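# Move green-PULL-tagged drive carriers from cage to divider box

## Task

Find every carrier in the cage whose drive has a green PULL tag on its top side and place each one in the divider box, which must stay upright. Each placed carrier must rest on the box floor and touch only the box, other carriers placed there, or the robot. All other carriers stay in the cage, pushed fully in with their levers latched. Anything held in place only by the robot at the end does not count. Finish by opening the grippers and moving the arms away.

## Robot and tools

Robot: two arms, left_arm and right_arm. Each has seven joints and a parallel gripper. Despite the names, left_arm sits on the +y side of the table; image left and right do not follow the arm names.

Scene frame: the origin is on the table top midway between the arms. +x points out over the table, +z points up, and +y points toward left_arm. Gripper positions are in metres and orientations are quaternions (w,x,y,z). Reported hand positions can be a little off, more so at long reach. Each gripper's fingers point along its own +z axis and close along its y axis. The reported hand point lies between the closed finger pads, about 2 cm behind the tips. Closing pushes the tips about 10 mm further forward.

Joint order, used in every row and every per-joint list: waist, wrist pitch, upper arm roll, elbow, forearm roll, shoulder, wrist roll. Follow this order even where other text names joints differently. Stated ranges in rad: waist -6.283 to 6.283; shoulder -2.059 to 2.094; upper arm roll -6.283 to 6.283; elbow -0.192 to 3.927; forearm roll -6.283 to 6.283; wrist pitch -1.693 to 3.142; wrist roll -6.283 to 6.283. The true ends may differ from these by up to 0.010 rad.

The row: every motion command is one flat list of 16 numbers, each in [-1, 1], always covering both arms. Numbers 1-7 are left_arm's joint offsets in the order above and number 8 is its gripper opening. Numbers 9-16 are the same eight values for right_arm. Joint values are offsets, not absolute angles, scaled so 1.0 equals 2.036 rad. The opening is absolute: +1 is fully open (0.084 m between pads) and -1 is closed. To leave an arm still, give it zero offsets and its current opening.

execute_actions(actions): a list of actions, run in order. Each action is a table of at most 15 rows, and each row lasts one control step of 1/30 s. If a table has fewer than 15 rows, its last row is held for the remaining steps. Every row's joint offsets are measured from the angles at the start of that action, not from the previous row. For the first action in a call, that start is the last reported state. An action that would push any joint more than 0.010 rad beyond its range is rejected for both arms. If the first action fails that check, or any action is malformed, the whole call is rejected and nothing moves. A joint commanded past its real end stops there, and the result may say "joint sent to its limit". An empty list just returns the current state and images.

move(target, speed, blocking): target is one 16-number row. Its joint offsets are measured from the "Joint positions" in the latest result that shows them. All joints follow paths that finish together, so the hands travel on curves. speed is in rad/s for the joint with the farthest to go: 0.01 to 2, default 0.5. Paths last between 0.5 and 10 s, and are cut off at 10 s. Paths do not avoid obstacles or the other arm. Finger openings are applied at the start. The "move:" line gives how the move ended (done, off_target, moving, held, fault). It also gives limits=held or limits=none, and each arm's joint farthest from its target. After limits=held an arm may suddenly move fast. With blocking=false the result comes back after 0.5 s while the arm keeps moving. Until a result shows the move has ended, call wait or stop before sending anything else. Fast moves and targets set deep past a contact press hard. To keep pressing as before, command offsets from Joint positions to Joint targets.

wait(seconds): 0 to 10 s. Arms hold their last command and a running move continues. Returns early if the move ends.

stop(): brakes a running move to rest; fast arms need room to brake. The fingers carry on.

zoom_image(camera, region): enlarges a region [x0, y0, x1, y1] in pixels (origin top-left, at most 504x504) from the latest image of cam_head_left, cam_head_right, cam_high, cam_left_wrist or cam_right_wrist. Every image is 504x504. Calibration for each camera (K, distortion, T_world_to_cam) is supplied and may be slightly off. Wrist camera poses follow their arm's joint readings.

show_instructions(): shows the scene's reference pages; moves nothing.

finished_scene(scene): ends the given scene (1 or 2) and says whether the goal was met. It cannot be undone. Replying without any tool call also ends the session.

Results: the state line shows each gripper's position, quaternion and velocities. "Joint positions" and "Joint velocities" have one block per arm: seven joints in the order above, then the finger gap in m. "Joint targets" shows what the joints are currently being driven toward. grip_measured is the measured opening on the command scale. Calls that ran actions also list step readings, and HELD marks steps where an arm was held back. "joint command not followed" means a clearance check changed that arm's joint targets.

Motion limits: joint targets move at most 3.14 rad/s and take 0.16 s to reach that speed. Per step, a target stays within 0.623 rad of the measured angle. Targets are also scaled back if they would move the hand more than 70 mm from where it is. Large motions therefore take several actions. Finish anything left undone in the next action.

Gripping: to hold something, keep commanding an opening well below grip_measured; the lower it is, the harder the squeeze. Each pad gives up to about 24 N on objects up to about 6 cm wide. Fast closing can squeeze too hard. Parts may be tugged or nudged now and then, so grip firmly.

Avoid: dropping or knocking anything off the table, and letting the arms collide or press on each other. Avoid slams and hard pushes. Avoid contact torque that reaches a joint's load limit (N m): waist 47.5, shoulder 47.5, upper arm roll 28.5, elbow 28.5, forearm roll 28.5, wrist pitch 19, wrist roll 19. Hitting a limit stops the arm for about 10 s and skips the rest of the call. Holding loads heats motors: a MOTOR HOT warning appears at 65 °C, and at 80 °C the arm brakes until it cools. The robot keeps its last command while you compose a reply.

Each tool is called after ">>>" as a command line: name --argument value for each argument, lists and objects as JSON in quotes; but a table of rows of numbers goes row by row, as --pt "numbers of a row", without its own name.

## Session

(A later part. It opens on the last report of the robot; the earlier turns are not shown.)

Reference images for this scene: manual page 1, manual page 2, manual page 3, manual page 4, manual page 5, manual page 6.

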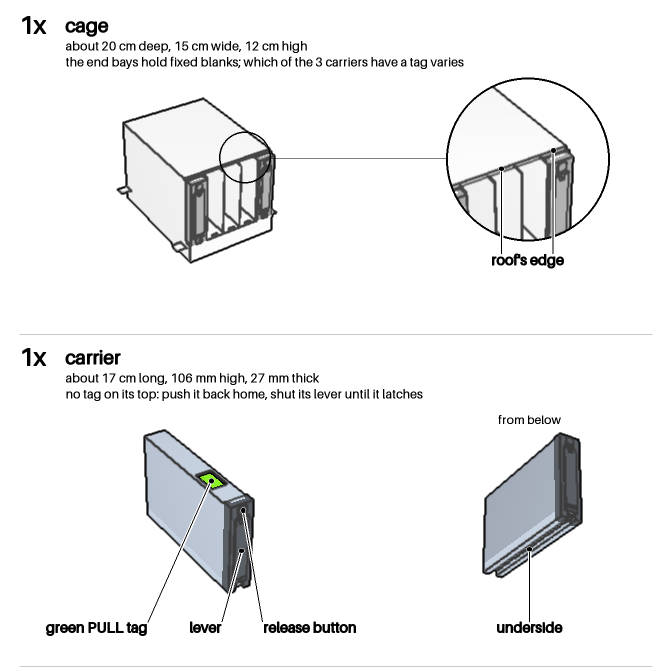

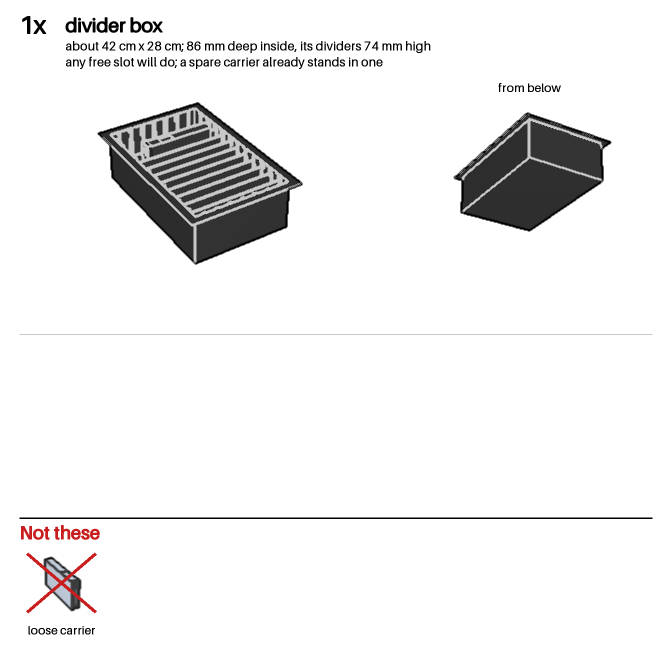

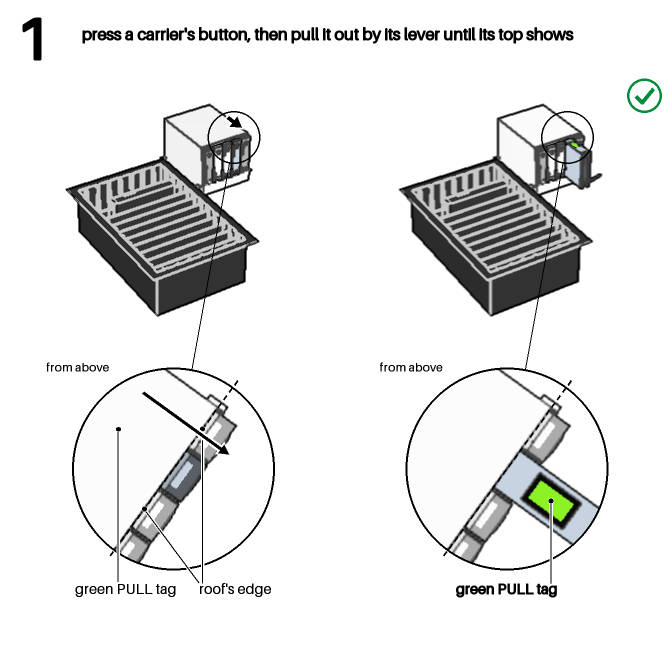

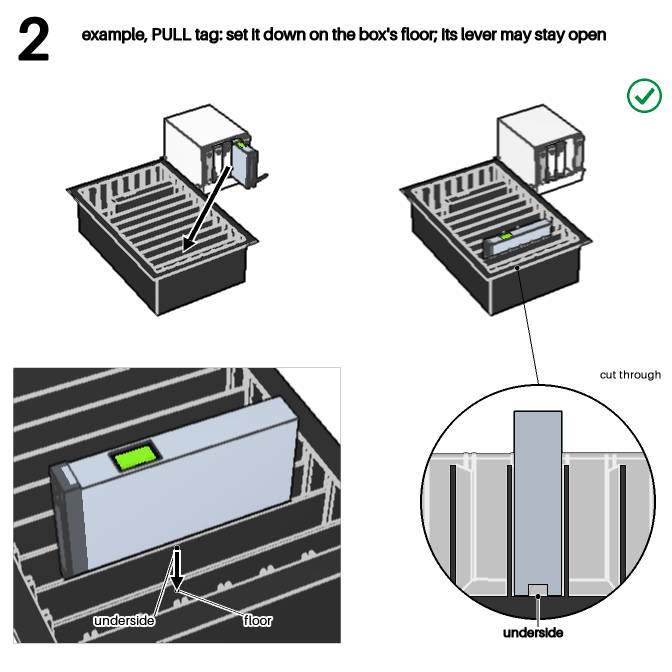

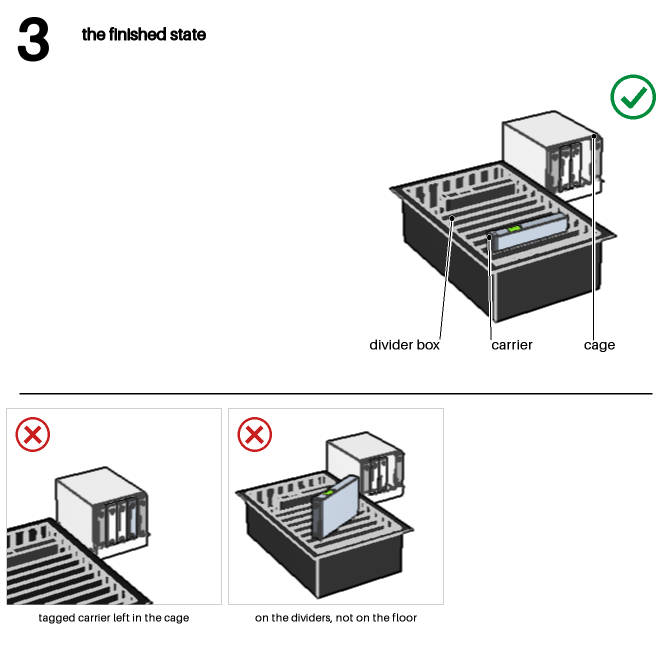

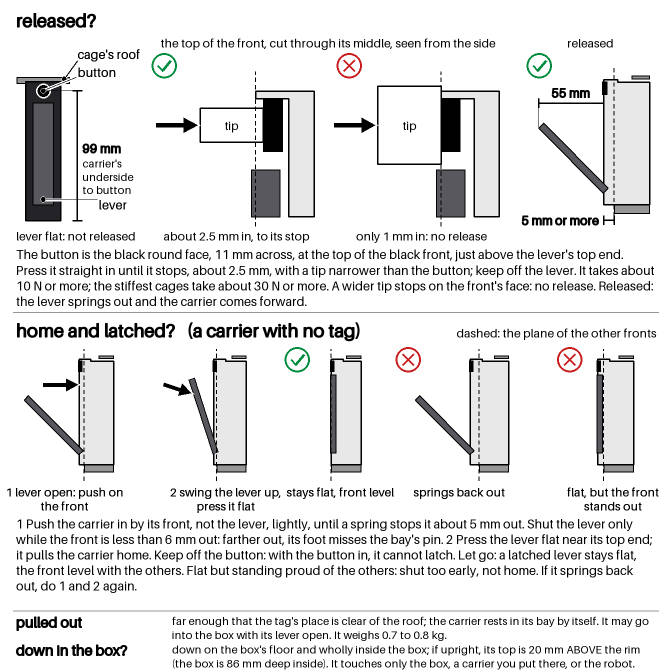

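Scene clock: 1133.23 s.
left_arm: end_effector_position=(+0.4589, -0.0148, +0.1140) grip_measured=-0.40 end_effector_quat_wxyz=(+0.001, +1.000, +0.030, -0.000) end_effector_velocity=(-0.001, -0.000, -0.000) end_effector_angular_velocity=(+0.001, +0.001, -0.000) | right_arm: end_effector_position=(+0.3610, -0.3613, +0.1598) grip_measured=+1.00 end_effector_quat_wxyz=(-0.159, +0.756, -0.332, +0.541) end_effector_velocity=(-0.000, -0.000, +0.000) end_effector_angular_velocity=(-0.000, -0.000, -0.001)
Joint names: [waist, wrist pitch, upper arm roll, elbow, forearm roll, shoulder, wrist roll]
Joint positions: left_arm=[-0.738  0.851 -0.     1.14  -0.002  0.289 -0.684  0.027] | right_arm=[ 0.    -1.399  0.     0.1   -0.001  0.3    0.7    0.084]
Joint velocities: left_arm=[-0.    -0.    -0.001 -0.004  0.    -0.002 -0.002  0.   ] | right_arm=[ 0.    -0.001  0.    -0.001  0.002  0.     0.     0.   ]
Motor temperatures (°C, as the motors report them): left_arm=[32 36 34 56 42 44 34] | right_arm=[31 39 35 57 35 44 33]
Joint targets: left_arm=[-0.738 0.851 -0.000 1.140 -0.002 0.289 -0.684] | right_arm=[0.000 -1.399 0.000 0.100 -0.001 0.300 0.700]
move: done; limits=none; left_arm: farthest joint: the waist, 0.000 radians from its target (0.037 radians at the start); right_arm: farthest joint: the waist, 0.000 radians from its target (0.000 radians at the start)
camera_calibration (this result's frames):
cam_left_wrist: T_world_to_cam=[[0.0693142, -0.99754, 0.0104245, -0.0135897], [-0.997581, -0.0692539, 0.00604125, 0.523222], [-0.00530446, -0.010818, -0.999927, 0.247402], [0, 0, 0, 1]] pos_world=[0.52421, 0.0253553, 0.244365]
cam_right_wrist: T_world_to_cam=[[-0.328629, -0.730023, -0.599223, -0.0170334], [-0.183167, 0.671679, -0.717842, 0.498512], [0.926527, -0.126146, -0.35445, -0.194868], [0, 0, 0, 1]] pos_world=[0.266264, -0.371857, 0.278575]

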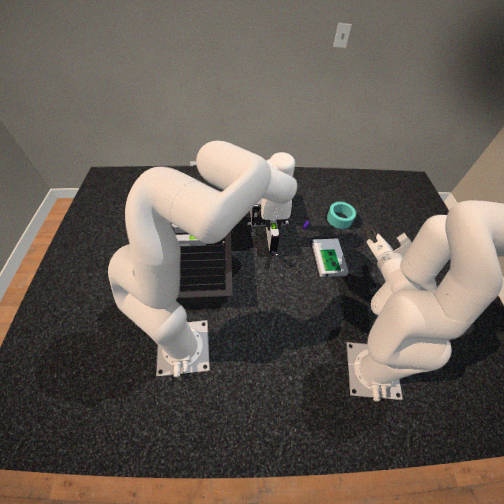

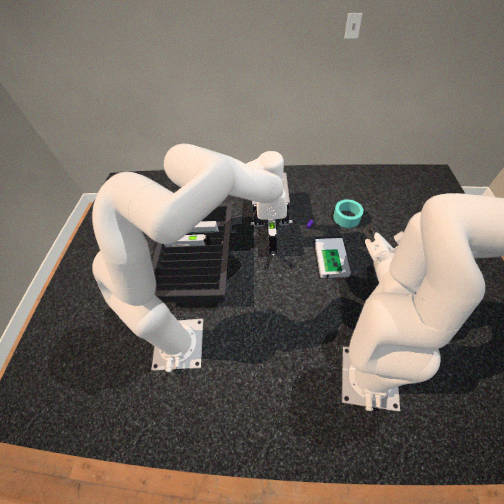

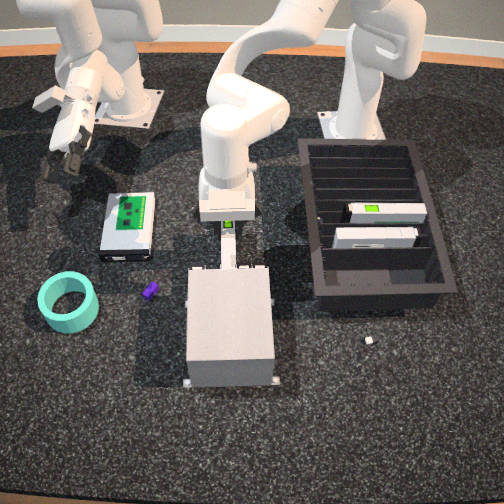

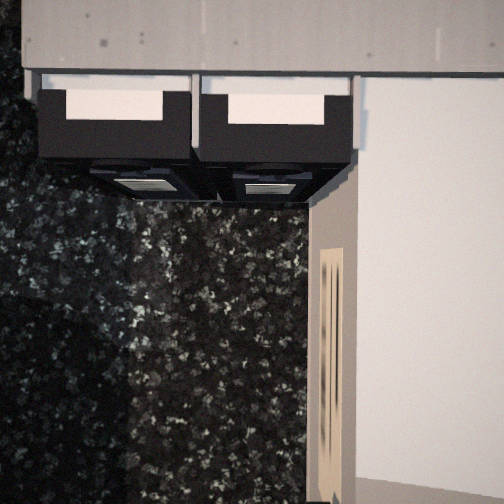

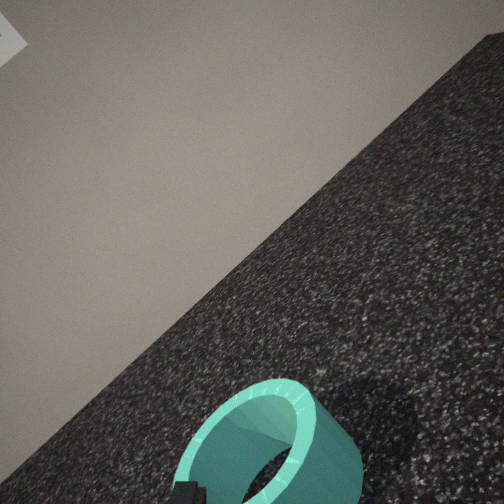

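>>> move --target '[-0.0196,-0.0137,0,-0.0478,0,-0.0341,-0.0196,-1, 0,0,0,0,0,0,0,1]' --speed 0.15

Scene clock: 1137.73 s.
left_arm: end_effector_position=(+0.4281, -0.0167, +0.1141) grip_measured=-0.40 end_effector_quat_wxyz=(+0.001, +1.000, +0.030, -0.000) end_effector_velocity=(-0.002, -0.002, -0.000) end_effector_angular_velocity=(-0.000, +0.001, -0.003) | right_arm: end_effector_position=(+0.3610, -0.3613, +0.1598) grip_measured=+1.00 end_effector_quat_wxyz=(-0.159, +0.756, -0.332, +0.541) end_effector_velocity=(+0.000, -0.000, +0.000) end_effector_angular_velocity=(+0.000, -0.002, -0.002)
Joint names: [waist, wrist pitch, upper arm roll, elbow, forearm roll, shoulder, wrist roll]
Joint positions: left_arm=[-0.777  0.823 -0.     1.043 -0.002  0.22  -0.724  0.027] | right_arm=[ 0.    -1.399  0.     0.1   -0.001  0.3    0.7    0.084]
Joint velocities: left_arm=[-0.002  0.    -0.003 -0.002 -0.    -0.002 -0.002  0.   ] | right_arm=[-0.    -0.     0.     0.001  0.002 -0.     0.001 -0.   ]
Motor temperatures (°C, as the motors report them): left_arm=[32 36 34 56 42 44 34] | right_arm=[31 39 35 57 35 44 33]
Joint targets: left_arm=[-0.778 0.823 -0.000 1.043 -0.002 0.220 -0.724] | right_arm=[0.000 -1.399 0.000 0.100 -0.001 0.300 0.700]
move: done; limits=none; left_arm: farthest joint: the waist, 0.001 radians from its target (0.040 radians at the start); right_arm: farthest joint: the waist, 0.000 radians from its target (0.000 radians at the start)
camera_calibration (this result's frames):
cam_left_wrist: T_world_to_cam=[[0.0697629, -0.997511, 0.0102915, -0.0134597], [-0.99755, -0.0697035, 0.00601896, 0.492411], [-0.00528663, -0.0106861, -0.999929, 0.247297], [0, 0, 0, 1]] pos_world=[0.493451, 0.0235392, 0.244454]
cam_right_wrist: T_world_to_cam=[[-0.32863, -0.730023, -0.599223, -0.0170334], [-0.183167, 0.671679, -0.717842, 0.498512], [0.926527, -0.126146, -0.35445, -0.194868], [0, 0, 0, 1]] pos_world=[0.266264, -0.371857, 0.278575]

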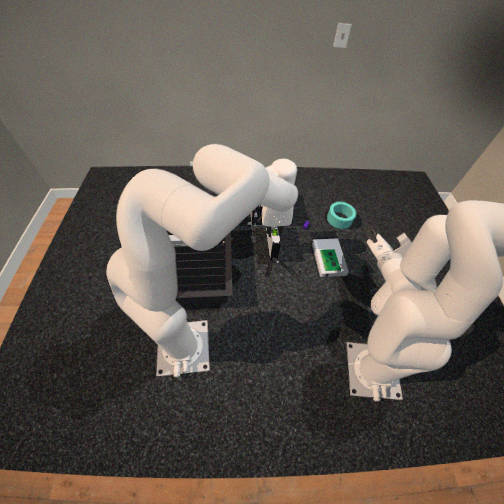

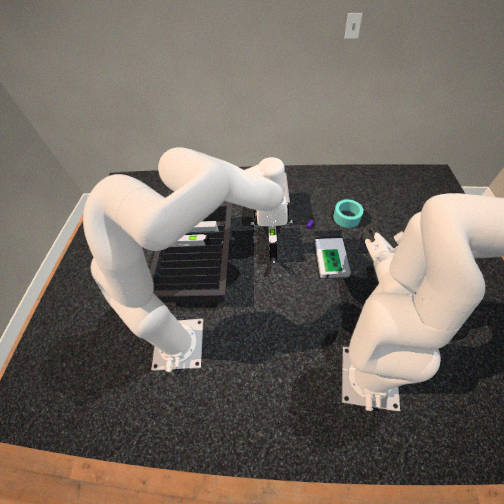

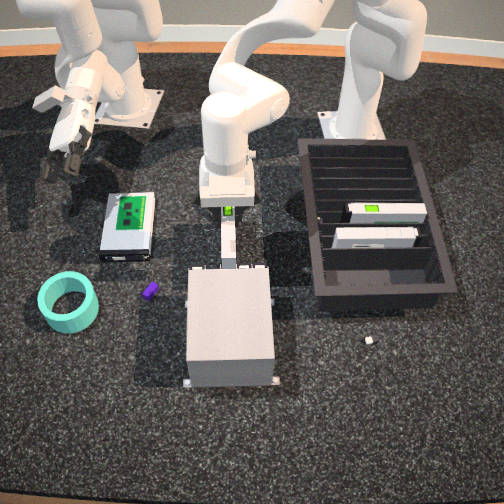

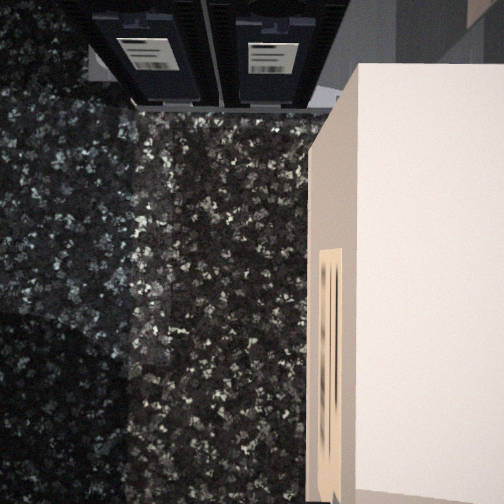

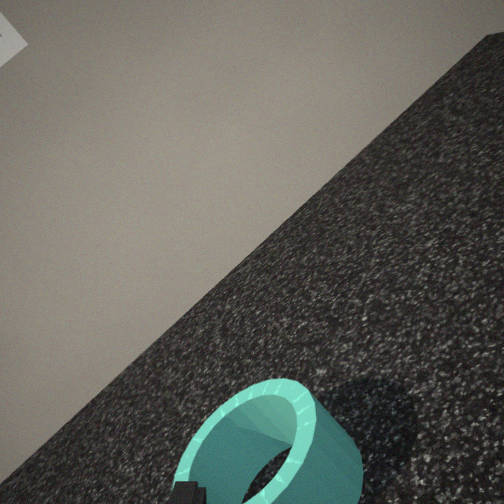

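>>> move --target '[0,0.1749,0,0.101,0,-0.0739,0,-1, 0,0,0,0,0,0,0,1]' --speed 0.3

Scene clock: 1141.73 s.
left_arm: end_effector_position=(+0.4279, -0.0166, +0.2449) grip_measured=-0.40 end_effector_quat_wxyz=(+0.001, +1.000, +0.030, -0.001) end_effector_velocity=(+0.001, -0.001, +0.003) end_effector_angular_velocity=(-0.004, -0.006, +0.001) | right_arm: end_effector_position=(+0.3610, -0.3613, +0.1598) grip_measured=+1.00 end_effector_quat_wxyz=(-0.159, +0.756, -0.332, +0.541) end_effector_velocity=(-0.000, -0.000, -0.000) end_effector_angular_velocity=(+0.000, +0.001, -0.001)
Joint names: [waist, wrist pitch, upper arm roll, elbow, forearm roll, shoulder, wrist roll]
Joint positions: left_arm=[-0.777  1.179 -0.     1.249 -0.002  0.07  -0.724  0.027] | right_arm=[ 0.    -1.399  0.     0.1   -0.001  0.3    0.7    0.084]
Joint velocities: left_arm=[ 0.     0.001 -0.     0.004  0.    -0.003 -0.001  0.   ] | right_arm=[-0.     0.001  0.     0.     0.001 -0.     0.001  0.   ]
Motor temperatures (°C, as the motors report them): left_arm=[32 37 34 57 42 44 34] | right_arm=[31 39 35 57 35 44 33]
Joint targets: left_arm=[-0.777 1.179 -0.000 1.249 -0.002 0.070 -0.724] | right_arm=[0.000 -1.399 0.000 0.100 -0.001 0.300 0.700]
move: done; limits=none; left_arm: farthest joint: the waist, 0.000 radians from its target (0.001 radians at the start); right_arm: farthest joint: the waist, 0.000 radians from its target (0.000 radians at the start)
camera_calibration (this result's frames):
cam_left_wrist: T_world_to_cam=[[0.0692674, -0.997546, 0.0101944, -0.0145036], [-0.997581, -0.0692024, 0.00659923, 0.491253], [-0.00587756, -0.0106268, -0.999926, 0.378341], [0, 0, 0, 1]] pos_world=[0.493293, 0.0235484, 0.375219]
cam_right_wrist: T_world_to_cam=[[-0.328629, -0.730023, -0.599223, -0.0170334], [-0.183167, 0.671679, -0.717842, 0.498512], [0.926527, -0.126146, -0.35445, -0.194868], [0, 0, 0, 1]] pos_world=[0.266264, -0.371857, 0.278575]

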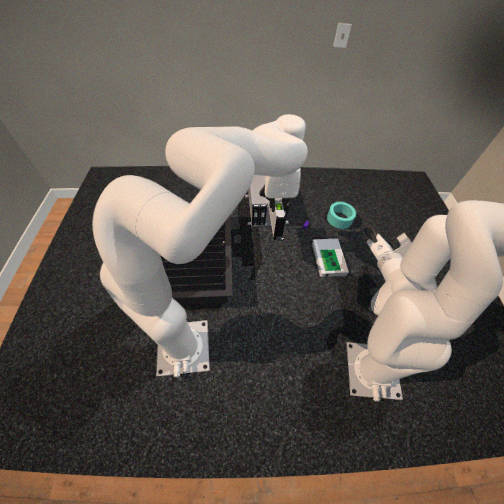

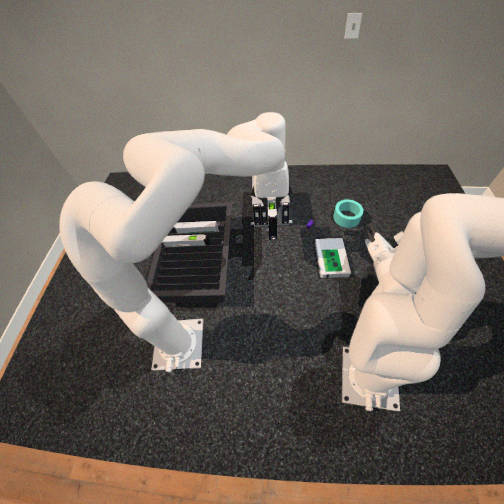

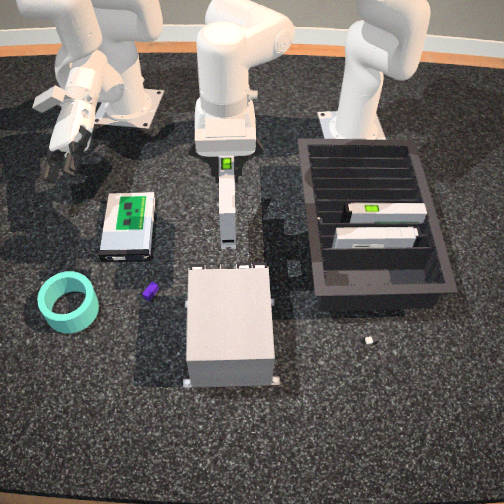

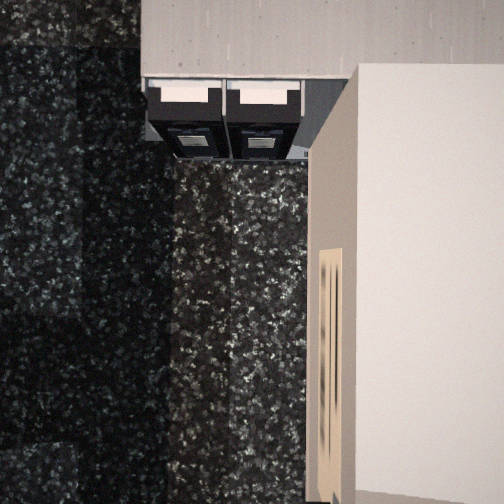

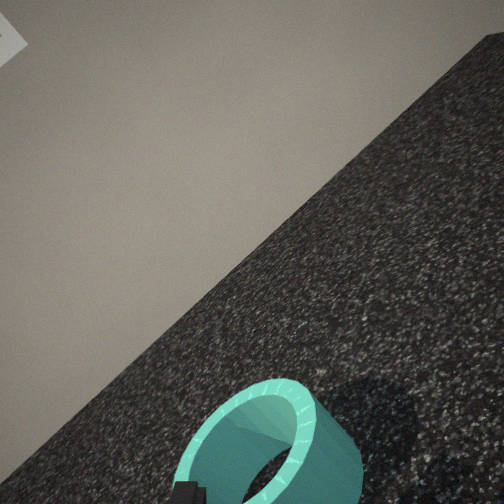

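>>> move --target '[0.3261,0.0309,0,-0.3164,0,-0.3472,-0.4347,-1, 0,0,0,0,0,0,0,1]' --speed 0.45

Scene clock: 1151.07 s.
left_arm: end_effector_position=(+0.3315, +0.2881, +0.2449) grip_measured=-0.40 end_effector_quat_wxyz=(+0.000, +0.694, +0.720, -0.001) end_effector_velocity=(-0.000, +0.000, +0.000) end_effector_angular_velocity=(+0.002, -0.001, +0.003) | right_arm: end_effector_position=(+0.3610, -0.3613, +0.1598) grip_measured=+1.00 end_effector_quat_wxyz=(-0.159, +0.756, -0.332, +0.541) end_effector_velocity=(-0.000, -0.001, -0.000) end_effector_angular_velocity=(+0.000, +0.000, -0.002)
Joint names: [waist, wrist pitch, upper arm roll, elbow, forearm roll, shoulder, wrist roll]
Joint positions: left_arm=[-0.114  1.242 -0.     0.605 -0.002 -0.637 -1.609  0.027] | right_arm=[ 0.    -1.399  0.     0.1   -0.001  0.3    0.7    0.084]
Joint velocities: left_arm=[ 0.003 -0.    -0.002 -0.002  0.    -0.003 -0.002 -0.   ] | right_arm=[-0.002  0.    -0.     0.     0.001 -0.     0.001  0.   ]
Motor temperatures (°C, as the motors report them): left_arm=[32 37 34 59 42 44 34] | right_arm=[31 39 35 57 35 44 33]
Joint targets: left_arm=[-0.114 1.242 -0.000 0.605 -0.002 -0.637 -1.609] | right_arm=[0.000 -1.399 0.000 0.100 -0.001 0.300 0.700]
move: done; limits=none; left_arm: farthest joint: the waist, 0.001 radians from its target (0.664 radians at the start); right_arm: farthest joint: the waist, 0.000 radians from its target (0.000 radians at the start)
camera_calibration (this result's frames):
cam_left_wrist: T_world_to_cam=[[0.998884, 0.0464127, 0.0087477, -0.312473], [0.0463531, -0.998901, 0.0068936, 0.337898], [0.00905804, -0.00648042, -0.999938, 0.374856], [0, 0, 0, 1]] pos_world=[0.293066, 0.354459, 0.375237]
cam_right_wrist: T_world_to_cam=[[-0.328629, -0.730024, -0.599223, -0.0170335], [-0.183167, 0.671679, -0.717842, 0.498512], [0.926527, -0.126146, -0.35445, -0.194868], [0, 0, 0, 1]] pos_world=[0.266264, -0.371857, 0.278575]

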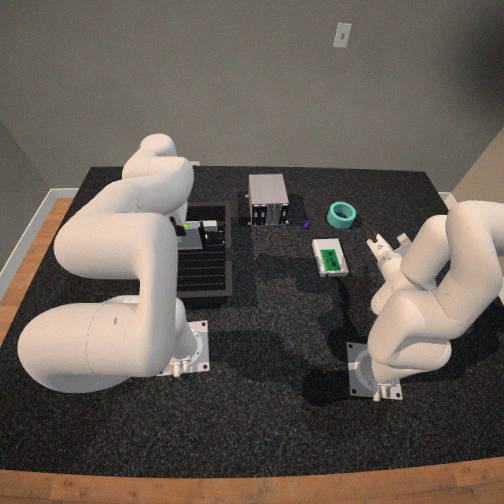

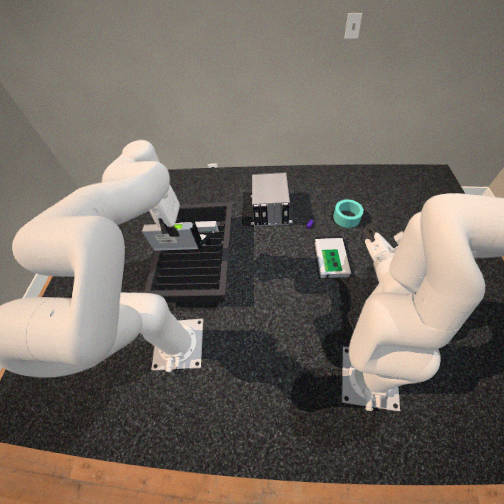

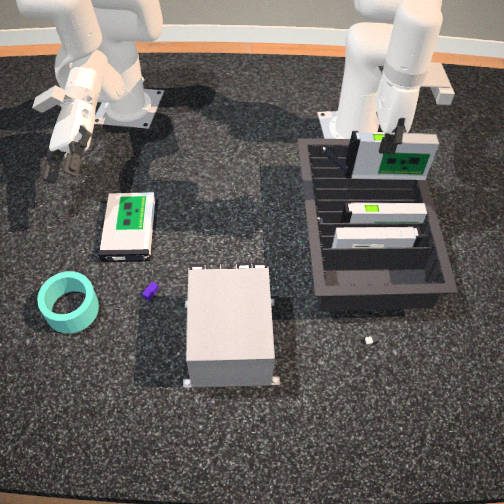

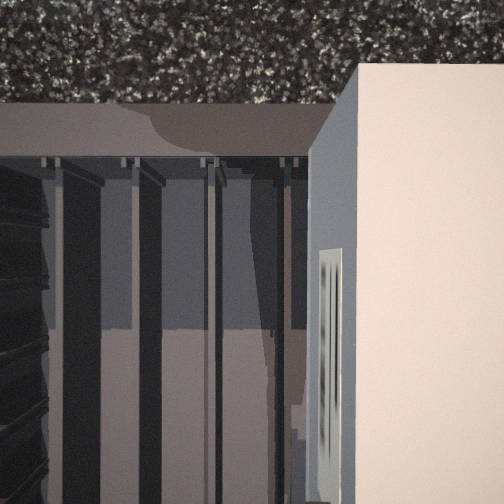

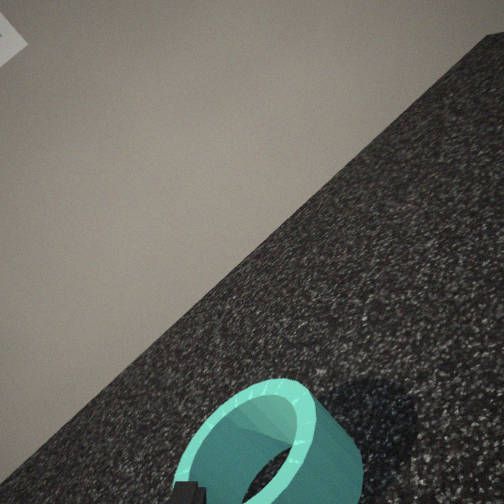

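>>> move --target '[0,-0.0618,0,-0.0482,0,0.0136,0,-1, 0,0,0,0,0,0,0,1]' --speed 0.15

Scene clock: 1154.77 s.
left_arm: end_effector_position=(+0.3316, +0.2882, +0.2051) grip_measured=-0.40 end_effector_quat_wxyz=(+0.000, +0.694, +0.720, -0.001) end_effector_velocity=(-0.001, +0.000, -0.001) end_effector_angular_velocity=(-0.001, +0.002, +0.000) | right_arm: end_effector_position=(+0.3610, -0.3613, +0.1598) grip_measured=+1.00 end_effector_quat_wxyz=(-0.159, +0.756, -0.332, +0.541) end_effector_velocity=(+0.000, -0.000, -0.000) end_effector_angular_velocity=(-0.001, +0.000, -0.000)
Joint names: [waist, wrist pitch, upper arm roll, elbow, forearm roll, shoulder, wrist roll]
Joint positions: left_arm=[-0.114  1.116 -0.     0.507 -0.002 -0.609 -1.609  0.027] | right_arm=[ 0.    -1.399  0.     0.1   -0.001  0.3    0.7    0.084]
Joint velocities: left_arm=[-0.001 -0.002  0.001 -0.003  0.     0.001  0.     0.   ] | right_arm=[ 0.001  0.    -0.     0.     0.001  0.    -0.001 -0.   ]
Motor temperatures (°C, as the motors report them): left_arm=[32 37 34 60 42 44 34] | right_arm=[31 39 35 57 35 44 33]
Joint targets: left_arm=[-0.114 1.116 -0.000 0.507 -0.002 -0.609 -1.609] | right_arm=[0.000 -1.399 0.000 0.100 -0.001 0.300 0.700]
move: done; limits=none; left_arm: farthest joint: the waist, 0.000 radians from its target (0.000 radians at the start); right_arm: farthest joint: the waist, 0.000 radians from its target (0.000 radians at the start)
camera_calibration (this result's frames):
cam_left_wrist: T_world_to_cam=[[0.998873, 0.0466069, 0.00901573, -0.312281], [0.0465463, -0.998893, 0.006823, 0.338159], [0.00932375, -0.00639566, -0.999936, 0.334935], [0, 0, 0, 1]] pos_world=[0.293066, 0.354481, 0.335421]
cam_right_wrist: T_world_to_cam=[[-0.328629, -0.730024, -0.599223, -0.0170335], [-0.183167, 0.671679, -0.717842, 0.498512], [0.926527, -0.126146, -0.35445, -0.194868], [0, 0, 0, 1]] pos_world=[0.266264, -0.371857, 0.278575]

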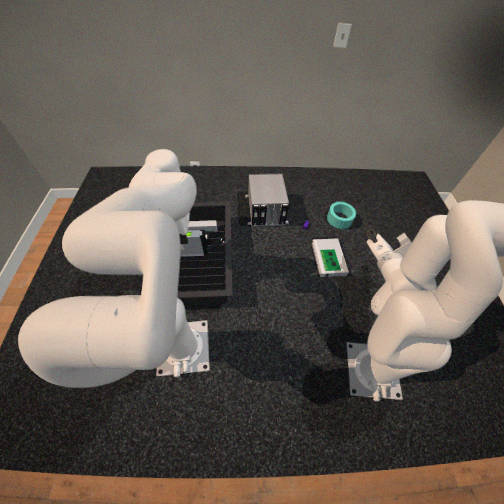

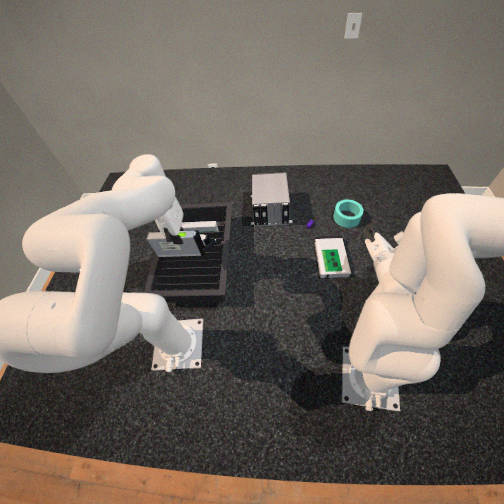

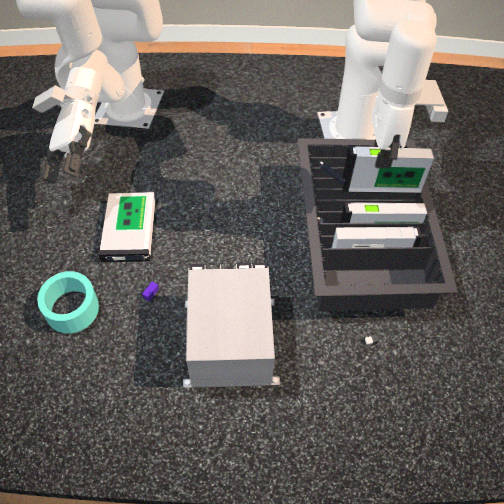

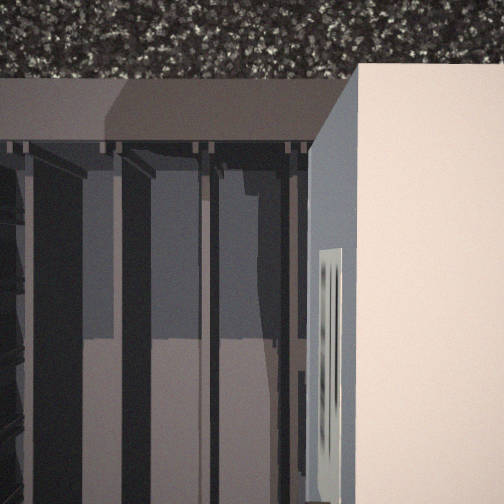

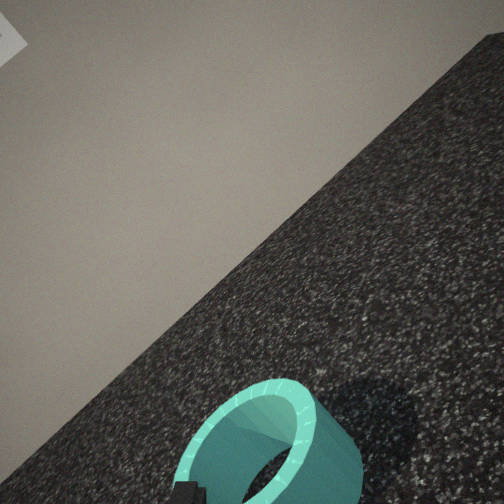

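>>> move --target '[-0.0034,-0.0501,0,-0.0322,0,0.0179,-0.0034,-1, 0,0,0,0,0,0,0,1]' --speed 0.08

Scene clock: 1186.47 s.
left_arm: end_effector_position=(+0.3315, +0.2862, +0.1752) grip_measured=-0.40 end_effector_quat_wxyz=(+0.000, +0.694, +0.720, -0.000) end_effector_velocity=(-0.000, -0.000, -0.001) end_effector_angular_velocity=(+0.001, -0.000, -0.001) | right_arm: end_effector_position=(+0.3610, -0.3613, +0.1598) grip_measured=+1.00 end_effector_quat_wxyz=(-0.159, +0.756, -0.332, +0.541) end_effector_velocity=(+0.000, -0.000, +0.000) end_effector_angular_velocity=(-0.001, -0.001, +0.000)
Joint names: [waist, wrist pitch, upper arm roll, elbow, forearm roll, shoulder, wrist roll]
Joint positions: left_arm=[-0.121  1.014 -0.     0.442 -0.002 -0.573 -1.615  0.027] | right_arm=[ 0.    -1.399  0.     0.1   -0.001  0.3    0.7    0.084]
Joint velocities: left_arm=[-0.    -0.003 -0.001 -0.002 -0.     0.001  0.    -0.   ] | right_arm=[ 0.    -0.    -0.     0.001 -0.    -0.    -0.001 -0.   ]
Motor temperatures (°C, as the motors report them): left_arm=[32 37 34 62 42 42 34] | right_arm=[31 39 35 56 35 44 33]
Joint targets: left_arm=[-0.121 1.014 -0.000 0.442 -0.002 -0.573 -1.616] | right_arm=[0.000 -1.399 0.000 0.100 -0.001 0.300 0.700]
move: done; limits=none; left_arm: farthest joint: the waist, 0.000 radians from its target (0.007 radians at the start); right_arm: farthest joint: the waist, 0.000 radians from its target (0.000 radians at the start)
camera_calibration (this result's frames):
cam_left_wrist: T_world_to_cam=[[0.998865, 0.0467438, 0.00914936, -0.311938], [0.0466831, -0.998887, 0.00674381, 0.336345], [0.00945441, -0.00630904, -0.999935, 0.304956], [0, 0, 0, 1]] pos_world=[0.292999, 0.352476, 0.305522]
cam_right_wrist: T_world_to_cam=[[-0.328629, -0.730024, -0.599223, -0.0170335], [-0.183167, 0.671679, -0.717842, 0.498512], [0.926527, -0.126146, -0.35445, -0.194868], [0, 0, 0, 1]] pos_world=[0.266264, -0.371857, 0.278575]

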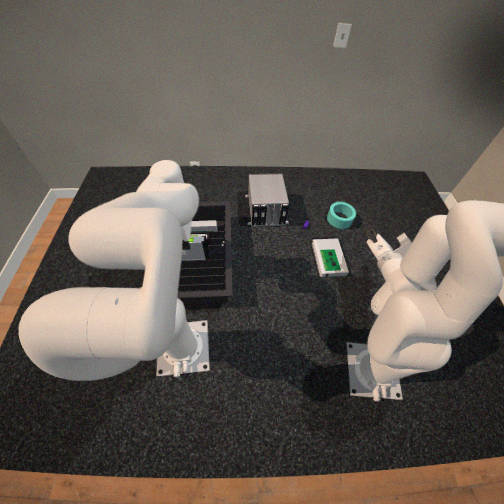

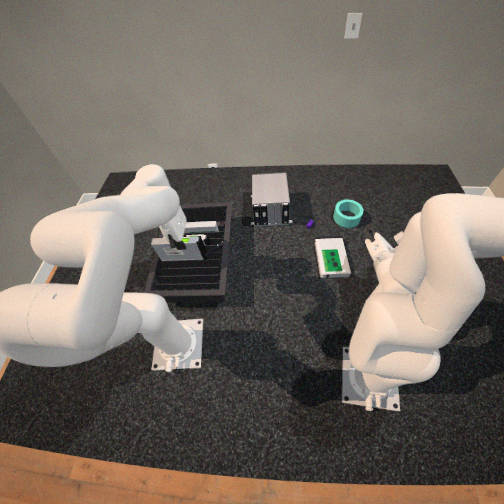

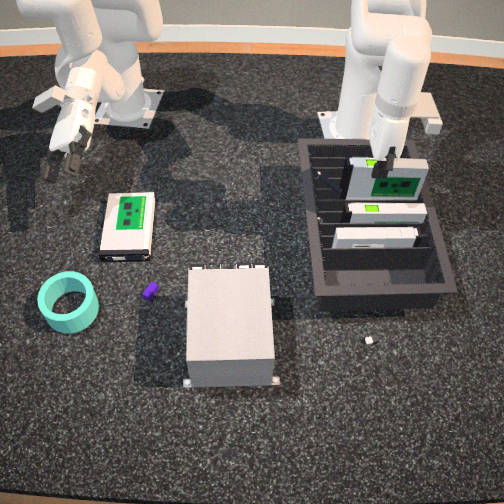

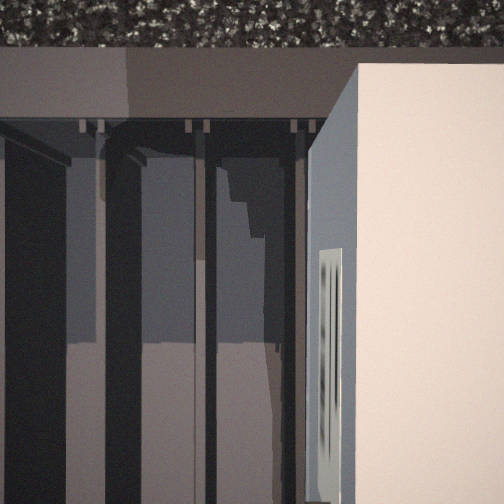

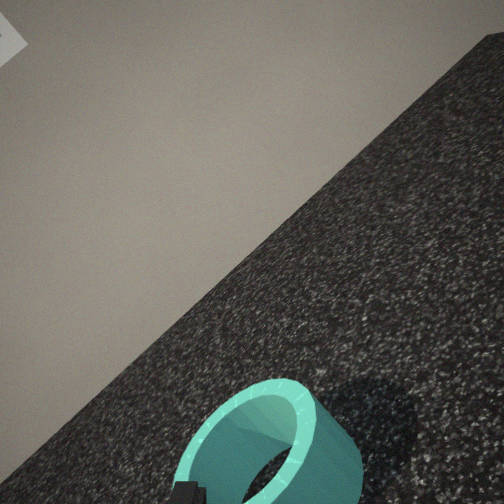

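>>> move --target '[0,-0.0539,0,-0.0283,0,0.0261,0,-1, 0,0,0,0,0,0,0,1]' --speed 0.08

Scene clock: 1190.87 s.
left_arm: end_effector_position=(+0.3315, +0.2862, +0.1450) grip_measured=-0.40 end_effector_quat_wxyz=(+0.000, +0.694, +0.720, -0.001) end_effector_velocity=(+0.000, +0.000, -0.001) end_effector_angular_velocity=(-0.001, -0.000, +0.001) | right_arm: end_effector_position=(+0.3610, -0.3613, +0.1598) grip_measured=+1.00 end_effector_quat_wxyz=(-0.159, +0.756, -0.332, +0.541) end_effector_velocity=(+0.000, -0.000, +0.000) end_effector_angular_velocity=(-0.002, -0.000, -0.000)
Joint names: [waist, wrist pitch, upper arm roll, elbow, forearm roll, shoulder, wrist roll]
Joint positions: left_arm=[-0.121  0.905 -0.     0.385 -0.002 -0.52  -1.616  0.027] | right_arm=[ 0.    -1.399  0.     0.1   -0.001  0.3    0.7    0.084]
Joint velocities: left_arm=[ 0.    -0.003  0.001 -0.001 -0.     0.001  0.     0.   ] | right_arm=[-0.001  0.    -0.     0.001  0.    -0.    -0.002  0.   ]
Motor temperatures (°C, as the motors report them): left_arm=[32 37 34 62 42 42 34] | right_arm=[31 39 35 56 35 44 33]
Joint targets: left_arm=[-0.121 0.905 -0.000 0.384 -0.002 -0.520 -1.615] | right_arm=[0.000 -1.399 0.000 0.100 -0.001 0.300 0.700]
move: done; limits=none; left_arm: farthest joint: the wrist roll, 0.001 radians from its target (0.001 radians at the start); right_arm: farthest joint: the waist, 0.000 radians from its target (0.000 radians at the start)
camera_calibration (this result's frames):
cam_left_wrist: T_world_to_cam=[[0.99886, 0.0469526, 0.00866784, -0.311561], [0.0468959, -0.998878, 0.00663424, 0.336541], [0.00896961, -0.00622019, -0.99994, 0.274961], [0, 0, 0, 1]] pos_world=[0.292957, 0.352502, 0.275413]
cam_right_wrist: T_world_to_cam=[[-0.328629, -0.730024, -0.599223, -0.0170335], [-0.183167, 0.671679, -0.717842, 0.498512], [0.926527, -0.126146, -0.35445, -0.194868], [0, 0, 0, 1]] pos_world=[0.266264, -0.371857, 0.278575]

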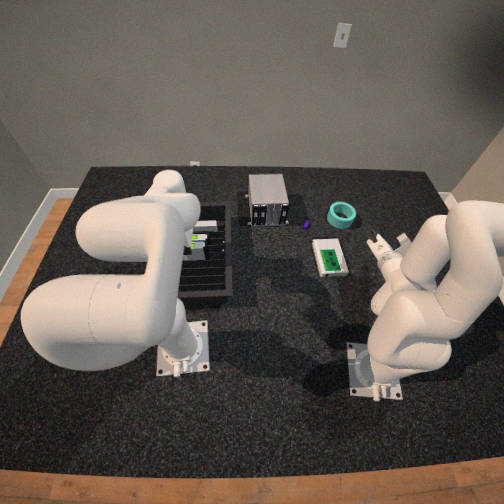

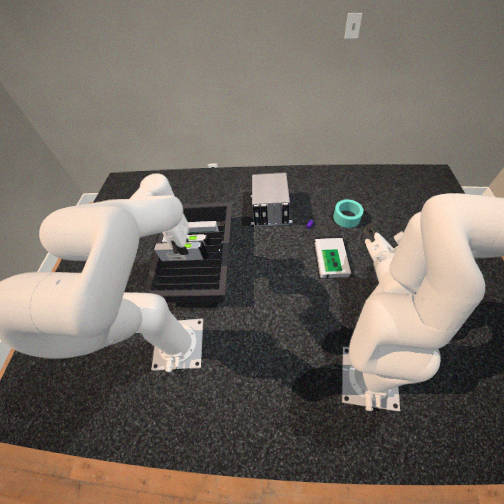

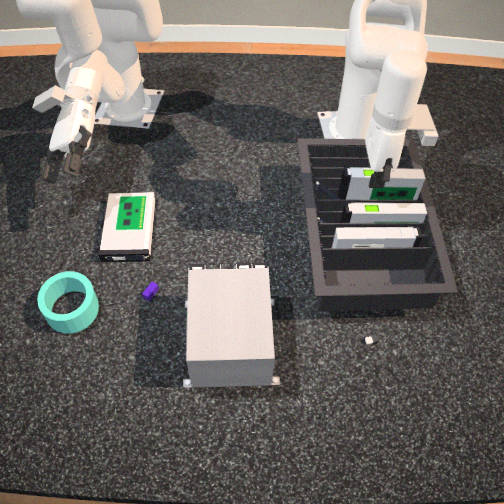

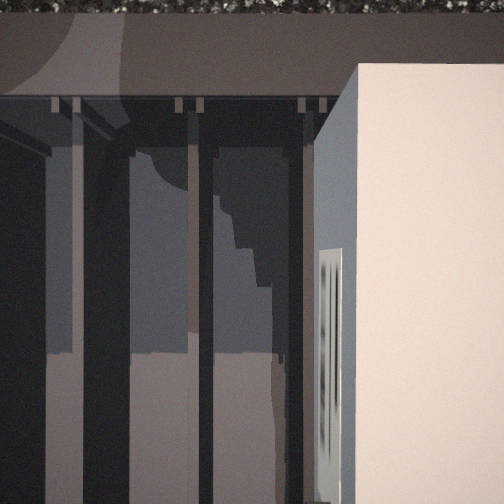

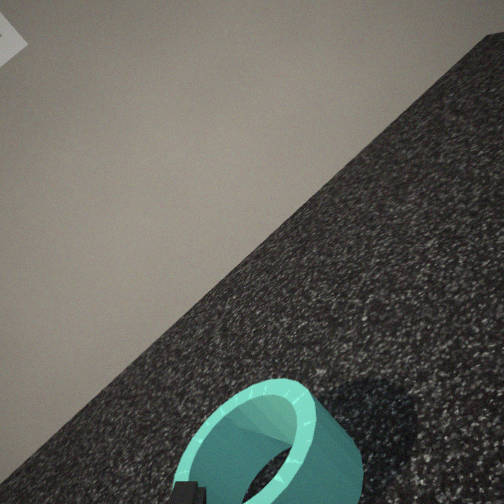

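>>> move --target '[0,-0.0685,0,-0.0272,0,0.0414,0,-1, 0,0,0,0,0,0,0,1]' --speed 0.08

Scene clock: 1195.43 s.
left_arm: end_effector_position=(+0.3315, +0.2863, +0.1100) grip_measured=-0.40 end_effector_quat_wxyz=(+0.000, +0.693, +0.721, -0.000) end_effector_velocity=(-0.001, +0.000, -0.001) end_effector_angular_velocity=(-0.001, +0.002, +0.000) | right_arm: end_effector_position=(+0.3610, -0.3613, +0.1598) grip_measured=+1.00 end_effector_quat_wxyz=(-0.159, +0.756, -0.332, +0.541) end_effector_velocity=(-0.000, +0.000, +0.000) end_effector_angular_velocity=(+0.000, -0.000, +0.000)
Joint names: [waist, wrist pitch, upper arm roll, elbow, forearm roll, shoulder, wrist roll]
Joint positions: left_arm=[-0.121  0.765 -0.     0.33  -0.002 -0.436 -1.616  0.027] | right_arm=[ 0.    -1.399  0.     0.1   -0.001  0.3    0.7    0.084]
Joint velocities: left_arm=[-0.    -0.001  0.001 -0.001 -0.     0.002  0.001 -0.   ] | right_arm=[-0.001 -0.001  0.    -0.001 -0.001  0.    -0.     0.   ]
Motor temperatures (°C, as the motors report them): left_arm=[32 37 34 61 42 42 34] | right_arm=[31 39 35 56 35 44 33]
Joint targets: left_arm=[-0.121 0.765 -0.000 0.329 -0.002 -0.435 -1.616] | right_arm=[0.000 -1.399 0.000 0.100 -0.001 0.300 0.700]
move: done; limits=none; left_arm: farthest joint: the waist, 0.000 radians from its target (0.000 radians at the start); right_arm: farthest joint: the waist, 0.000 radians from its target (0.000 radians at the start)
camera_calibration (this result's frames):
cam_left_wrist: T_world_to_cam=[[0.998845, 0.0471948, 0.00905302, -0.311381], [0.0471367, -0.998867, 0.00652499, 0.336762], [0.00935071, -0.00609072, -0.999938, 0.239737], [0, 0, 0, 1]] pos_world=[0.292906, 0.352536, 0.240343]
cam_right_wrist: T_world_to_cam=[[-0.328629, -0.730024, -0.599223, -0.0170335], [-0.183167, 0.671679, -0.717842, 0.498512], [0.926527, -0.126146, -0.354449, -0.194868], [0, 0, 0, 1]] pos_world=[0.266264, -0.371857, 0.278575]

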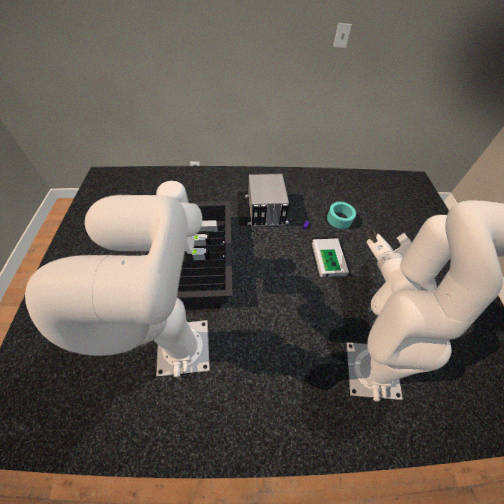

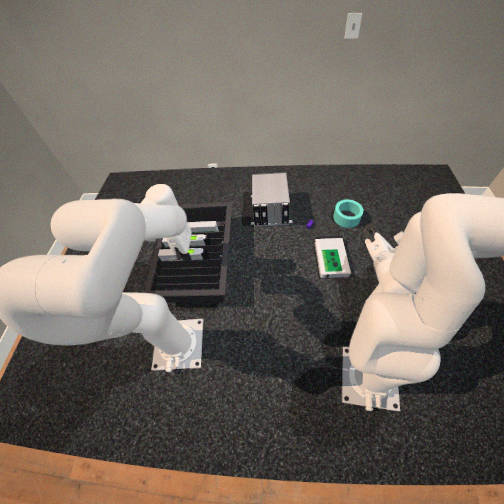

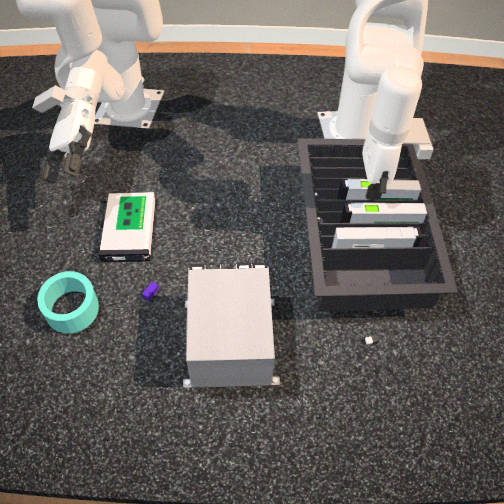

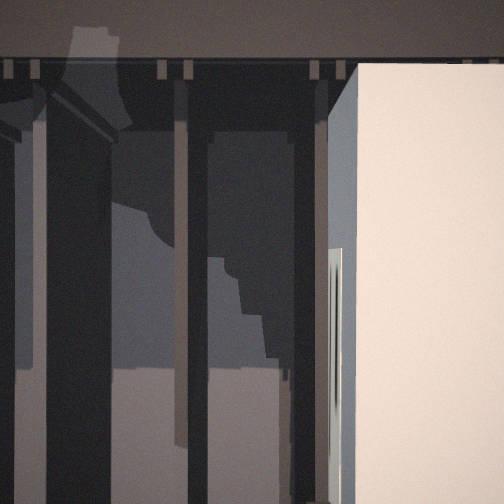

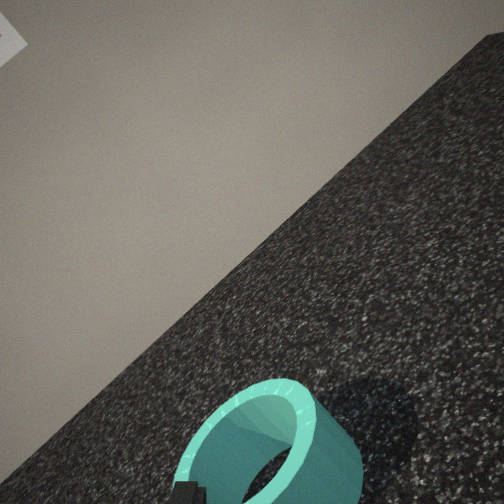

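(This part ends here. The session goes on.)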